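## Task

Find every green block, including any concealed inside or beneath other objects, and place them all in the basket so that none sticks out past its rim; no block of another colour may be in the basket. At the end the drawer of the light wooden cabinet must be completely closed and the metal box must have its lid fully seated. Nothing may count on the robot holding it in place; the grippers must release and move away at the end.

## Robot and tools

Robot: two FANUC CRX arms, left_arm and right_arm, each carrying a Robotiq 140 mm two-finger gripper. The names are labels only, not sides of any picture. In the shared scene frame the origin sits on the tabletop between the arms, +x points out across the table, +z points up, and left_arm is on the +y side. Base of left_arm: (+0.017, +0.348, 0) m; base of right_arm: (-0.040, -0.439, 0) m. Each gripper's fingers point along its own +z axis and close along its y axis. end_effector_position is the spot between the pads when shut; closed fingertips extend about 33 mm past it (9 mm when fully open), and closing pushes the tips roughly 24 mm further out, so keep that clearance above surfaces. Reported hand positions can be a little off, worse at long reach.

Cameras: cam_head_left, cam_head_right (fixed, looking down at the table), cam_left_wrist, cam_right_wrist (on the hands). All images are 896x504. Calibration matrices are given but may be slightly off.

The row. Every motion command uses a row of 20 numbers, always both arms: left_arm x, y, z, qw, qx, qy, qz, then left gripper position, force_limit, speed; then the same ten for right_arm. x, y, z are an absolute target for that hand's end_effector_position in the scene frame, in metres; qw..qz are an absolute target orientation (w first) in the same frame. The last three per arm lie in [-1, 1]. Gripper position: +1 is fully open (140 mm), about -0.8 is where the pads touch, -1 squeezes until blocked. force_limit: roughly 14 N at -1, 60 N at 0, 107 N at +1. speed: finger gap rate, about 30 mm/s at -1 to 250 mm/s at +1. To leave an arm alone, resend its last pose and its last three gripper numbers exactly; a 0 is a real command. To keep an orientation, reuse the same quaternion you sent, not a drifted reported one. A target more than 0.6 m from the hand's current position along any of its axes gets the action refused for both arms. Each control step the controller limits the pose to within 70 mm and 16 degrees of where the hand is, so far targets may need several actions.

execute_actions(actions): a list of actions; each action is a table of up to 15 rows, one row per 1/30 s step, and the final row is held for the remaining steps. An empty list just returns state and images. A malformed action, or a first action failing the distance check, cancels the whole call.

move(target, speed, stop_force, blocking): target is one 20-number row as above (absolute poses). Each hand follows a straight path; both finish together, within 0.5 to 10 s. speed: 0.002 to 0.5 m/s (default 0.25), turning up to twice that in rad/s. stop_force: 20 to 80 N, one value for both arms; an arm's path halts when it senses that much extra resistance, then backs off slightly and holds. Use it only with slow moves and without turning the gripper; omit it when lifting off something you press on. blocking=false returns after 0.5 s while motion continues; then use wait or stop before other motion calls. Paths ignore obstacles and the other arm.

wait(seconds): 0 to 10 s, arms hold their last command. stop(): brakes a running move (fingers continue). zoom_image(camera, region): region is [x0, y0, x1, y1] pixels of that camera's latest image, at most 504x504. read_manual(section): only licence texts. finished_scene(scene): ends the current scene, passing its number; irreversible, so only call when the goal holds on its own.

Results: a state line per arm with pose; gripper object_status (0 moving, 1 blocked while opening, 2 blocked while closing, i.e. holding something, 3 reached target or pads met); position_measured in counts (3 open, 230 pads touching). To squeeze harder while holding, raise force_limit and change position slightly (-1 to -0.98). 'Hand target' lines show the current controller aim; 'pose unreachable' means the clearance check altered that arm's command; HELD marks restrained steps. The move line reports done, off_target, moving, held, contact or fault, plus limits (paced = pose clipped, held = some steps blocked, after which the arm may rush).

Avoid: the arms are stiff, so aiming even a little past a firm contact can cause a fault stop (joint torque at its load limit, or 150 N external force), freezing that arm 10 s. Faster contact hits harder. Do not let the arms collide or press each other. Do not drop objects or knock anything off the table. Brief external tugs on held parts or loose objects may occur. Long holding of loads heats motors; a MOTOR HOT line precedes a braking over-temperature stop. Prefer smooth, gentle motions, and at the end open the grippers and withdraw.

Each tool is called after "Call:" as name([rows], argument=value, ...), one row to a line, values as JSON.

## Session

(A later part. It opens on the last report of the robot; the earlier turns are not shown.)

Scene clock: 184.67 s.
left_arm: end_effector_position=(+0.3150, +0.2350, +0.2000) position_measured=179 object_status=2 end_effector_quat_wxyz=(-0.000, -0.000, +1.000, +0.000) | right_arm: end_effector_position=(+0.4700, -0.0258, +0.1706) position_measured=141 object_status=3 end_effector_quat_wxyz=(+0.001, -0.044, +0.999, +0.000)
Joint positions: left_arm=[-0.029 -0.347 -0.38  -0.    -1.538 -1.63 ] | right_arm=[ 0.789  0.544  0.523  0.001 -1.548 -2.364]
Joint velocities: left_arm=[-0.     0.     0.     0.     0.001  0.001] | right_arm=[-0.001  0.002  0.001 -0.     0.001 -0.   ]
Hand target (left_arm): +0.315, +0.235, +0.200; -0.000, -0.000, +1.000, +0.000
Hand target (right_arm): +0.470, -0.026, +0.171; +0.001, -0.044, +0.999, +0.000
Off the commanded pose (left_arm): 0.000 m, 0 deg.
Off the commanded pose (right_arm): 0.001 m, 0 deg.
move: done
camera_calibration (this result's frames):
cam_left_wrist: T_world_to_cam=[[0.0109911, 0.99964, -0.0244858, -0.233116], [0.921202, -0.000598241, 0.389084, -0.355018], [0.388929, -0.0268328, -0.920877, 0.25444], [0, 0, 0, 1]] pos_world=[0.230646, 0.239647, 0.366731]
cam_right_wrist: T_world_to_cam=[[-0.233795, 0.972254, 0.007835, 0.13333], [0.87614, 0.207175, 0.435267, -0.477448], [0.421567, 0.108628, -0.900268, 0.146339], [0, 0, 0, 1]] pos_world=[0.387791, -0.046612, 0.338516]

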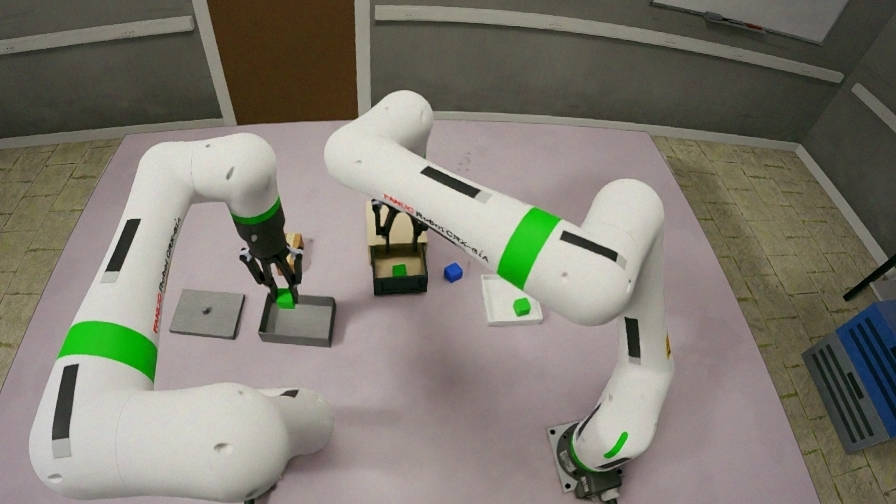

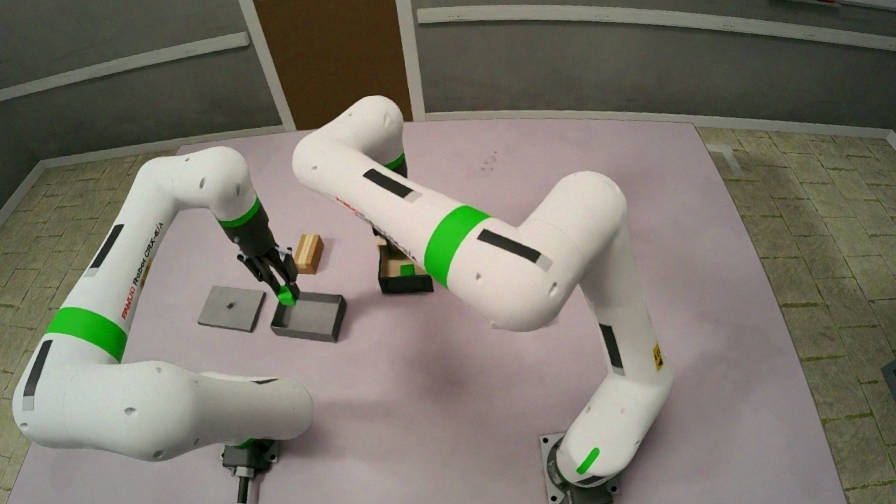

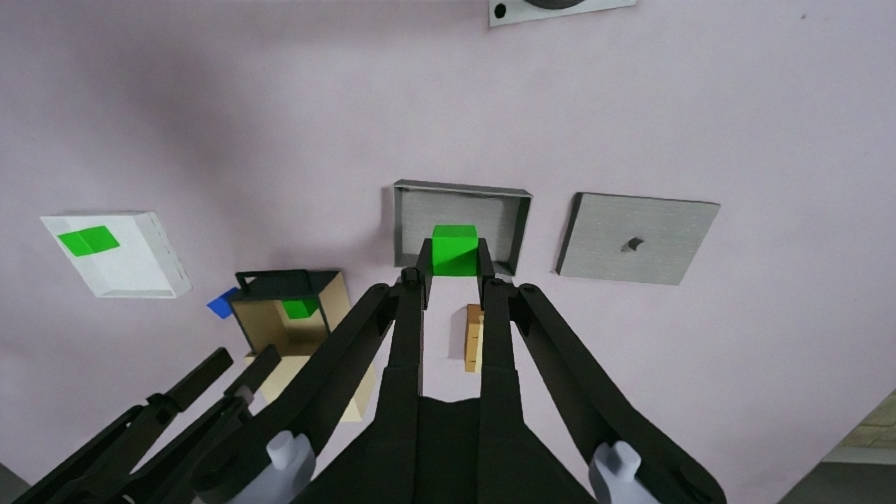

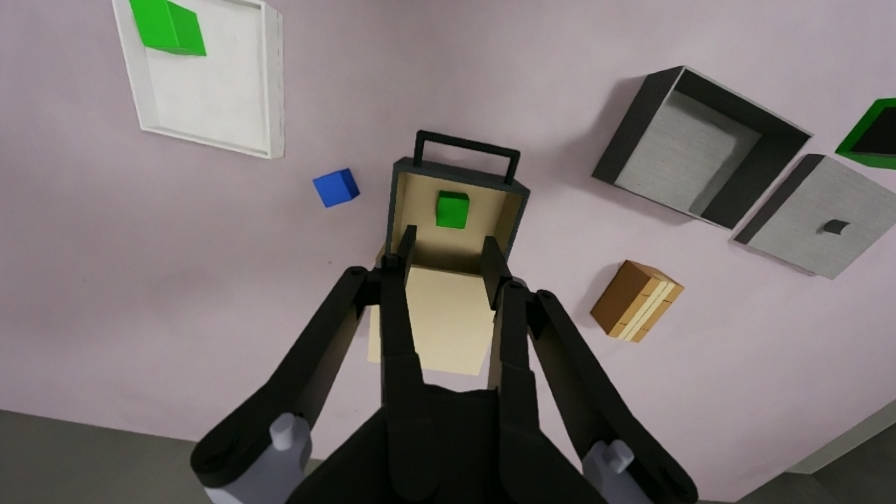

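Call:
move(target=[0.315,0.235,0.20,0,0,1,0,-1,0,0, 0.47,-0.026,0.066,0,-0.0436,0.999,0,-0.1,0,0], speed=0.09)

Call:
move(target=[0.315,0.235,0.20,0,0,1,0,-1,0,0, 0.47,-0.026,0.066,0,-0.0436,0.999,0,-1,0,0], speed=0.09)

Call:
move(target=[0.315,0.235,0.20,0,0,1,0,-1,0,0, 0.47,-0.026,0.17,0,-0.0436,0.999,0,-1,0,0], speed=0.12)

Call:
move(target=[0.315,0.235,0.20,0,0,1,0,-1,0,0, 0.418,-0.338,0.13,0,0,1,0,-1,0,0], speed=0.22)

Scene clock: 198.30 s.
left_arm: end_effector_position=(+0.3150, +0.2350, +0.2000) position_measured=179 object_status=2 end_effector_quat_wxyz=(-0.000, -0.000, +1.000, +0.000) | right_arm: end_effector_position=(+0.4701, -0.0259, +0.0660) position_measured=141 object_status=3 end_effector_quat_wxyz=(+0.000, -0.043, +0.999, +0.000)
Joint positions: left_arm=[-0.029 -0.347 -0.38  -0.    -1.538 -1.63 ] | right_arm=[ 0.788  0.583  0.337 -0.    -1.325 -2.364]
Joint velocities: left_arm=[-0.     0.001  0.001 -0.     0.001 -0.001] | right_arm=[-0.001 -0.    -0.    -0.     0.    -0.   ]
Hand target (left_arm): +0.315, +0.235, +0.200; -0.000, -0.000, +1.000, +0.000
Hand target (right_arm): +0.470, -0.026, +0.066; +0.000, -0.043, +0.999, -0.000
Off the commanded pose (left_arm): 0.000 m, 0 deg.
Off the commanded pose (right_arm): 0.000 m, 0 deg.
move: done
camera_calibration (this result's frames):
cam_left_wrist: T_world_to_cam=[[0.0109909, 0.99964, -0.0244857, -0.233116], [0.921202, -0.00059808, 0.389084, -0.355018], [0.388929, -0.0268327, -0.920877, 0.25444], [0, 0, 0, 1]] pos_world=[0.230646, 0.239647, 0.366731]
cam_right_wrist: T_world_to_cam=[[-0.232931, 0.972463, 0.00767772, 0.133899], [0.877209, 0.206694, 0.433337, -0.432415], [0.419818, 0.107673, -0.901199, 0.0530681], [0, 0, 0, 1]] pos_world=[0.388229, -0.0465481, 0.234178]

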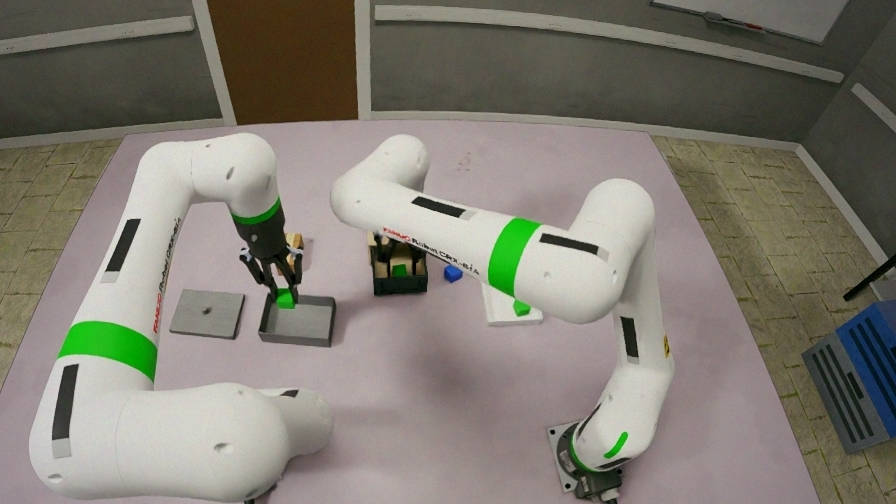

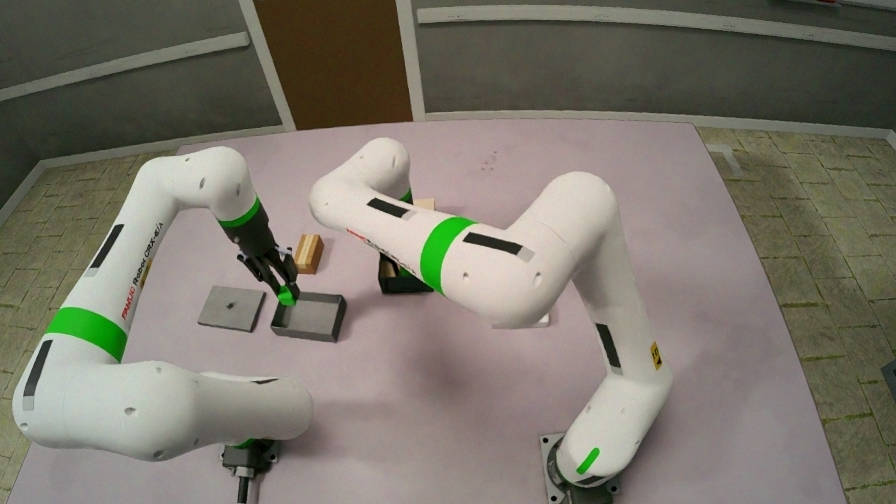

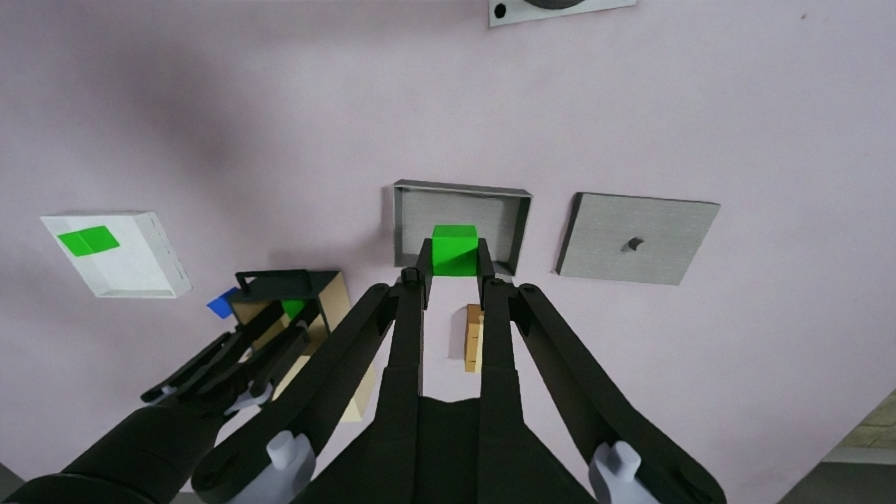

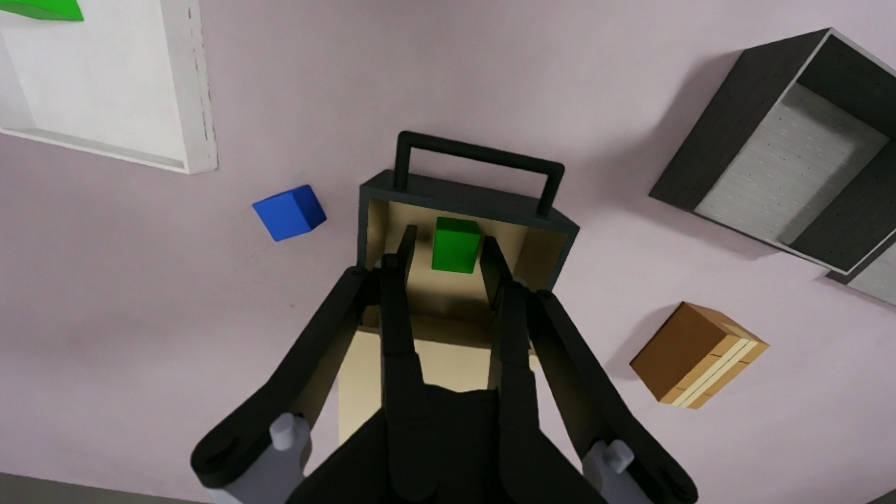

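Scene clock: 199.00 s.
left_arm: end_effector_position=(+0.3150, +0.2350, +0.2000) position_measured=179 object_status=2 end_effector_quat_wxyz=(-0.000, -0.000, +1.000, +0.000) | right_arm: end_effector_position=(+0.4700, -0.0260, +0.0659) position_measured=181 object_status=2 end_effector_quat_wxyz=(-0.000, -0.044, +0.999, -0.000)
Joint positions: left_arm=[-0.029 -0.347 -0.38  -0.    -1.538 -1.63 ] | right_arm=[ 0.788  0.583  0.337 -0.    -1.325 -2.364]
Joint velocities: left_arm=[-0.     0.001 -0.    -0.     0.001 -0.002] | right_arm=[ 0.     0.001  0.     0.    -0.002  0.   ]
Hand target (left_arm): +0.315, +0.235, +0.200; -0.000, -0.000, +1.000, +0.000
Hand target (right_arm): +0.470, -0.026, +0.066; -0.000, -0.044, +0.999, -0.000
Off the commanded pose (left_arm): 0.000 m, 0 deg.
Off the commanded pose (right_arm): 0.000 m, 0 deg.
move: done
camera_calibration (this result's frames):
cam_left_wrist: T_world_to_cam=[[0.0109911, 0.99964, -0.0244859, -0.233116], [0.921202, -0.000598135, 0.389084, -0.355018], [0.38893, -0.0268329, -0.920877, 0.25444], [0, 0, 0, 1]] pos_world=[0.230646, 0.239647, 0.366731]
cam_right_wrist: T_world_to_cam=[[-0.233239, 0.972391, 0.00750937, 0.13414], [0.877221, 0.207066, 0.433136, -0.432219], [0.419622, 0.107611, -0.901297, 0.0530588], [0, 0, 0, 1]] pos_world=[0.388174, -0.0466483, 0.234024]

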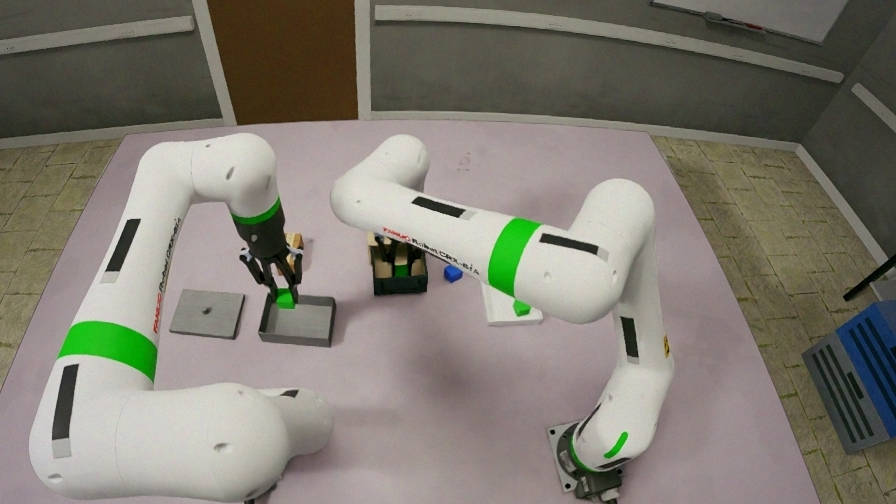

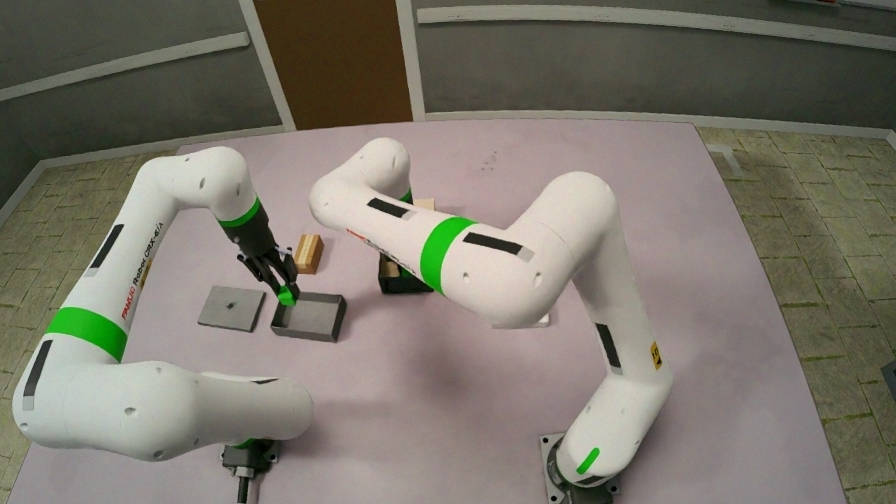

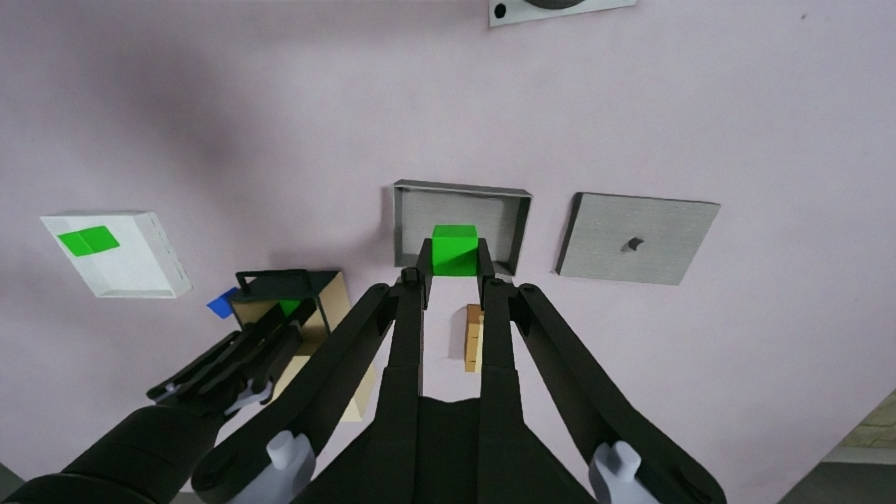

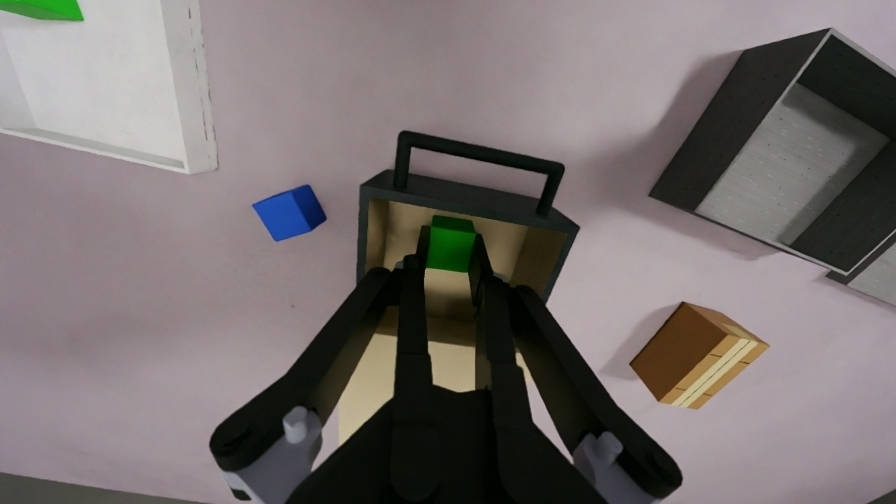

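Scene clock: 200.20 s.
left_arm: end_effector_position=(+0.3150, +0.2350, +0.2000) position_measured=179 object_status=2 end_effector_quat_wxyz=(-0.000, -0.000, +1.000, +0.000) | right_arm: end_effector_position=(+0.4700, -0.0261, +0.1702) position_measured=181 object_status=2 end_effector_quat_wxyz=(+0.000, -0.044, +0.999, +0.000)
Joint positions: left_arm=[-0.029 -0.347 -0.38  -0.    -1.538 -1.63 ] | right_arm=[ 0.788  0.545  0.525  0.    -1.55  -2.363]
Joint velocities: left_arm=[ 0.    -0.    -0.    -0.    -0.     0.001] | right_arm=[ 0.     0.003  0.001 -0.     0.001 -0.   ]
Hand target (left_arm): +0.315, +0.235, +0.200; -0.000, -0.000, +1.000, +0.000
Hand target (right_arm): +0.470, -0.026, +0.170; -0.000, -0.044, +0.999, +0.000
Off the commanded pose (left_arm): 0.000 m, 0 deg.
Off the commanded pose (right_arm): 0.000 m, 0 deg.
move: done
camera_calibration (this result's frames):
cam_left_wrist: T_world_to_cam=[[0.0109912, 0.99964, -0.0244856, -0.233116], [0.921202, -0.000598327, 0.389084, -0.355018], [0.388929, -0.0268327, -0.920877, 0.254439], [0, 0, 0, 1]] pos_world=[0.230646, 0.239647, 0.366731]
cam_right_wrist: T_world_to_cam=[[-0.23355, 0.972315, 0.00761537, 0.133605], [0.876936, 0.207244, 0.433628, -0.477353], [0.420044, 0.107952, -0.90106, 0.146904], [0, 0, 0, 1]] pos_world=[0.388106, -0.0468365, 0.338346]

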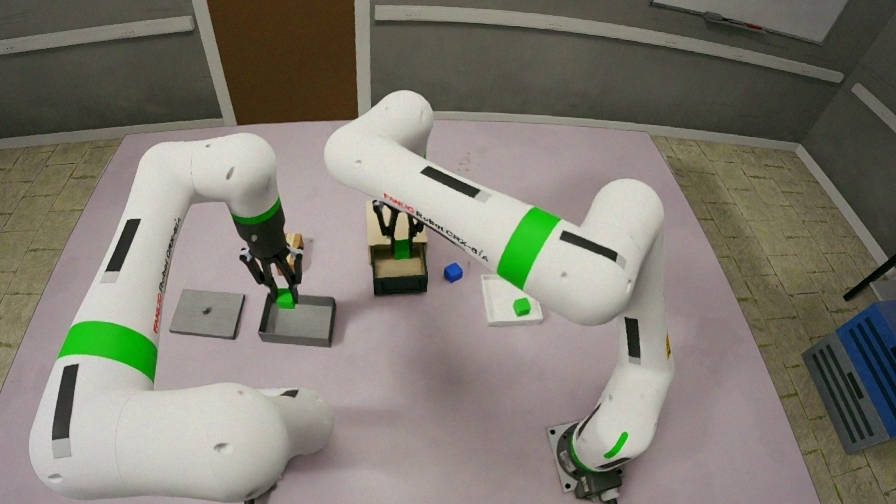

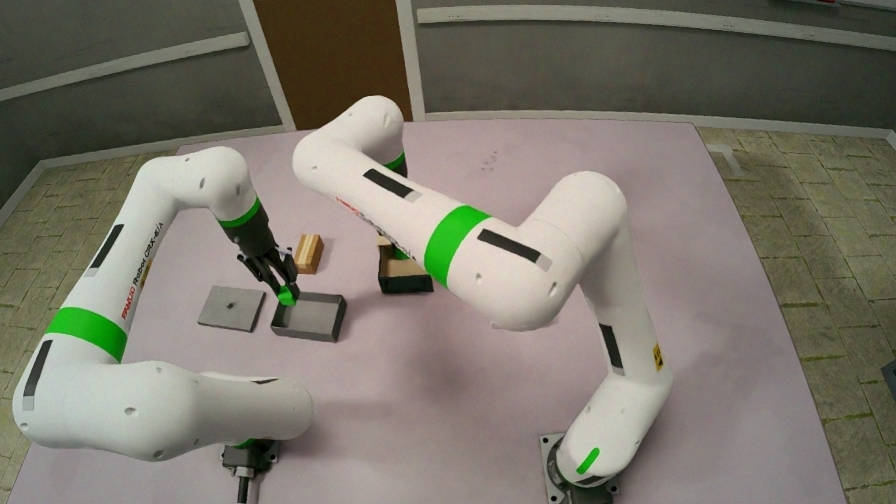

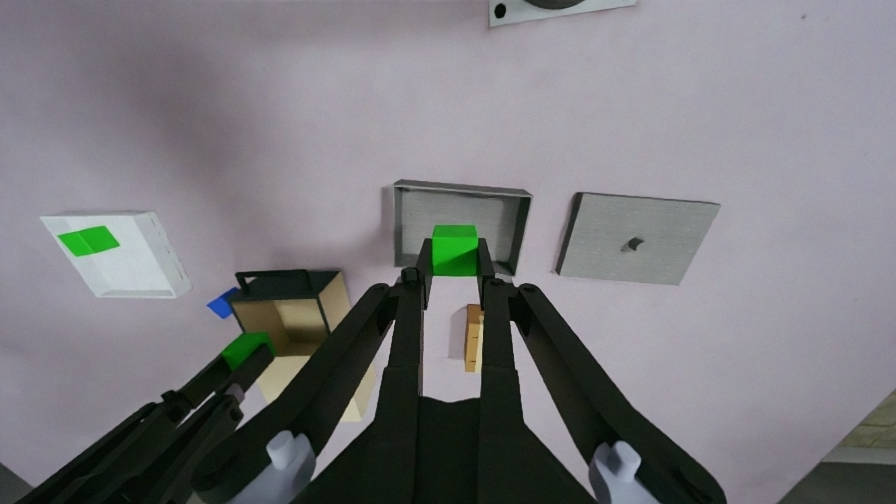

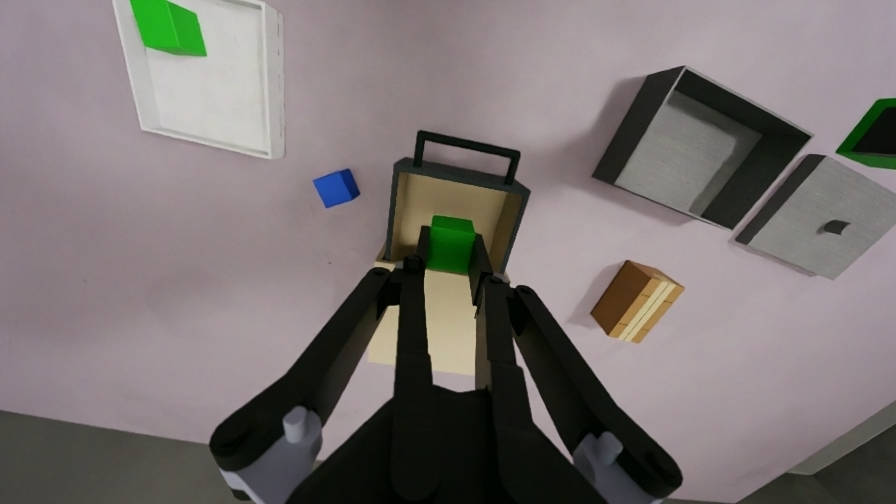

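Scene clock: 202.03 s.
left_arm: end_effector_position=(+0.3150, +0.2350, +0.2000) position_measured=179 object_status=2 end_effector_quat_wxyz=(+0.000, -0.000, +1.000, +0.000) | right_arm: end_effector_position=(+0.4194, -0.3382, +0.1299) position_measured=181 object_status=2 end_effector_quat_wxyz=(+0.001, +0.000, +1.000, -0.000)
Joint positions: left_arm=[-0.029 -0.347 -0.38  -0.    -1.538 -1.63 ] | right_arm=[ 0.405  0.085 -0.167  0.001 -1.318 -2.067]
Joint velocities: left_arm=[-0.     0.     0.    -0.     0.001  0.001] | right_arm=[-0.001  0.001 -0.    -0.001  0.001 -0.   ]
Hand target (left_arm): +0.315, +0.235, +0.200; -0.000, -0.000, +1.000, +0.000
Hand target (right_arm): +0.419, -0.338, +0.130; +0.001, +0.000, +1.000, -0.000
Off the commanded pose (left_arm): 0.000 m, 0 deg.
Off the commanded pose (right_arm): 0.001 m, 0 deg.
move: done
camera_calibration (this result's frames):
cam_left_wrist: T_world_to_cam=[[0.0109912, 0.99964, -0.0244857, -0.233116], [0.921202, -0.000598276, 0.389084, -0.355018], [0.38893, -0.0268328, -0.920877, 0.254439], [0, 0, 0, 1]] pos_world=[0.230646, 0.239647, 0.366731]
cam_right_wrist: T_world_to_cam=[[-0.14743, 0.989048, 0.00691435, 0.395185], [0.891425, 0.129843, 0.434168, -0.383165], [0.428515, 0.070173, -0.900806, 0.149119], [0, 0, 0, 1]] pos_world=[0.335925, -0.35157, 0.297952]

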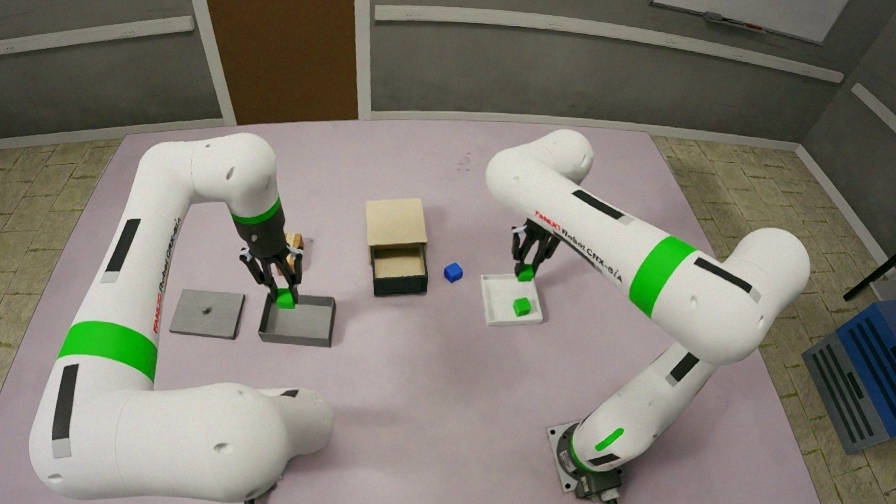

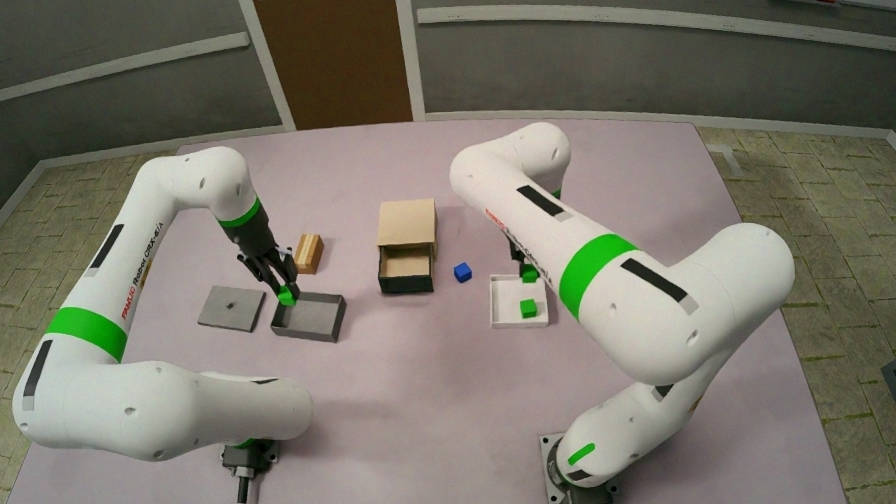

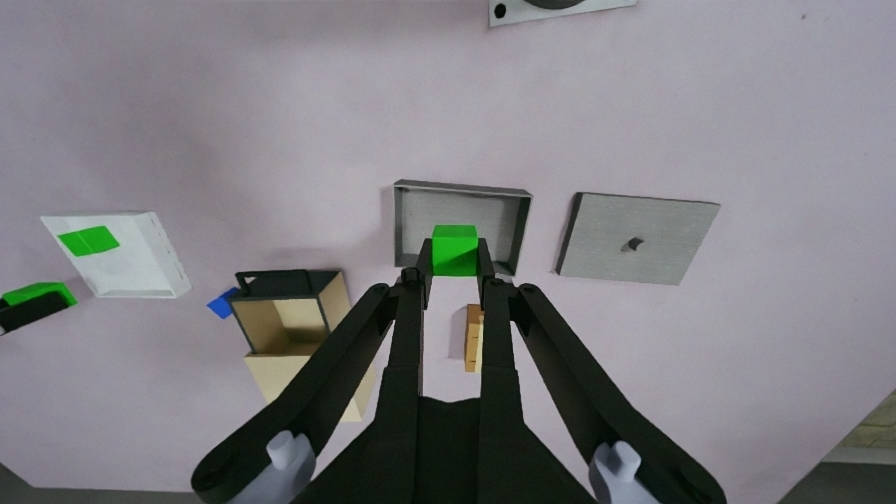

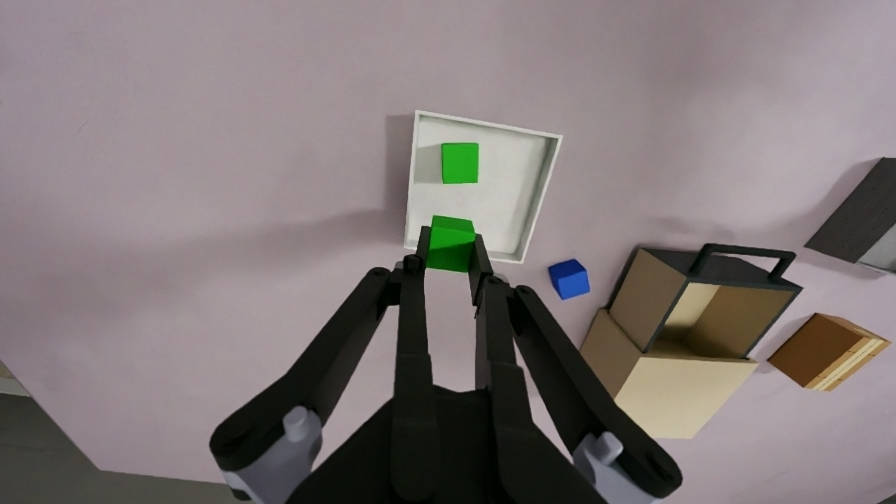

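Call:
execute_actions(actions=[])

Scene clock: 224.50 s.
left_arm: end_effector_position=(+0.3150, +0.2350, +0.2000) position_measured=179 object_status=2 end_effector_quat_wxyz=(-0.000, -0.000, +1.000, +0.000) | right_arm: end_effector_position=(+0.4194, -0.3382, +0.1299) position_measured=181 object_status=2 end_effector_quat_wxyz=(+0.001, +0.000, +1.000, -0.000)
Joint positions: left_arm=[-0.029 -0.347 -0.38  -0.    -1.538 -1.63 ] | right_arm=[ 0.404  0.085 -0.167  0.001 -1.318 -2.067]
Joint velocities: left_arm=[ 0.    -0.001 -0.001  0.    -0.001 -0.002] | right_arm=[-0.    -0.001  0.    -0.     0.002  0.   ]
Hand target (left_arm): +0.315, +0.235, +0.200; -0.000, -0.000, +1.000, +0.000
Hand target (right_arm): +0.419, -0.338, +0.130; +0.001, +0.000, +1.000, -0.000
Off the commanded pose (left_arm): 0.000 m, 0 deg.
Off the commanded pose (right_arm): 0.001 m, 0 deg.
camera_calibration (this result's frames):
cam_left_wrist: T_world_to_cam=[[0.0109912, 0.99964, -0.0244858, -0.233116], [0.921202, -0.000598264, 0.389084, -0.355018], [0.388929, -0.0268329, -0.920877, 0.25444], [0, 0, 0, 1]] pos_world=[0.230646, 0.239647, 0.366731]
cam_right_wrist: T_world_to_cam=[[-0.147364, 0.989058, 0.00698466, 0.395166], [0.891439, 0.129754, 0.434166, -0.383184], [0.428509, 0.0702069, -0.900806, 0.149144], [0, 0, 0, 1]] pos_world=[0.335909, -0.351594, 0.297955]

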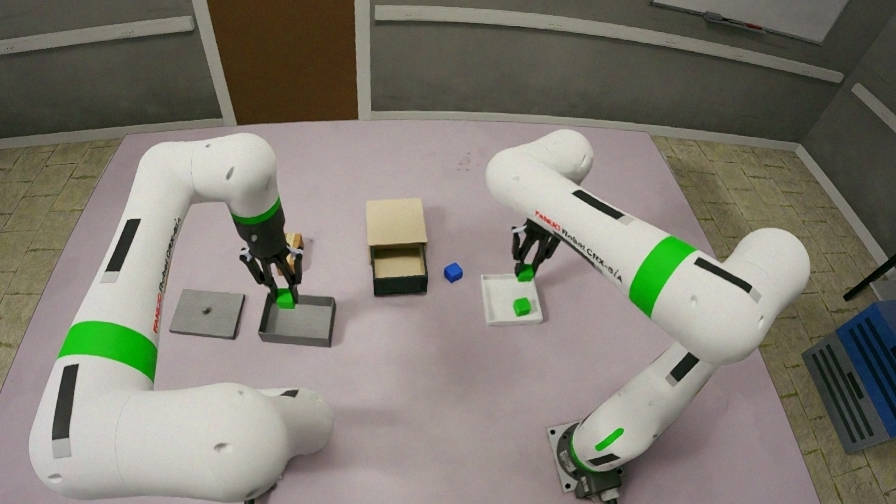

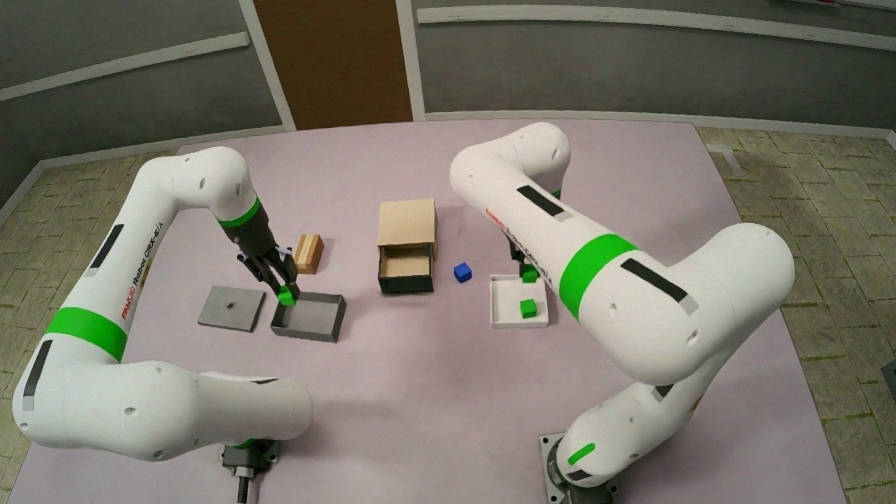

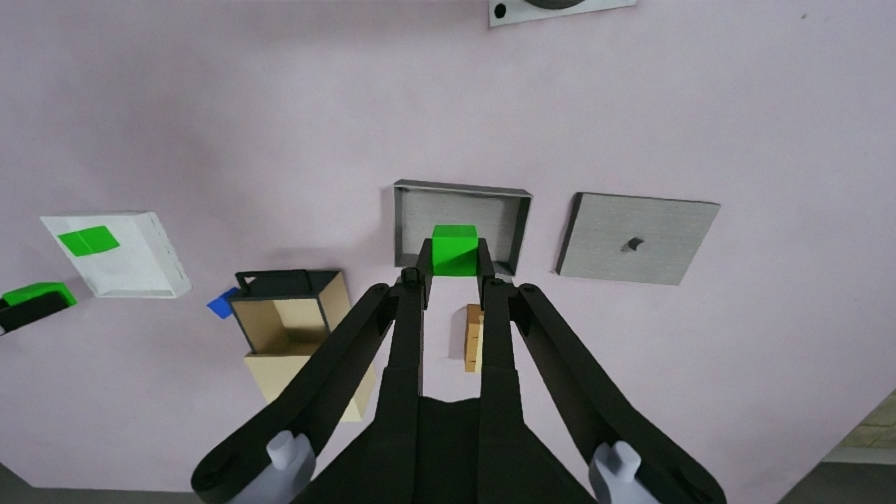

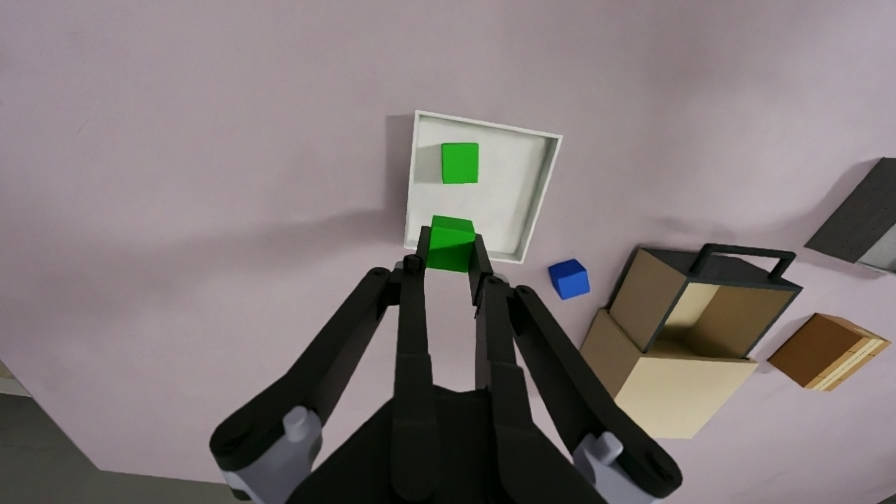

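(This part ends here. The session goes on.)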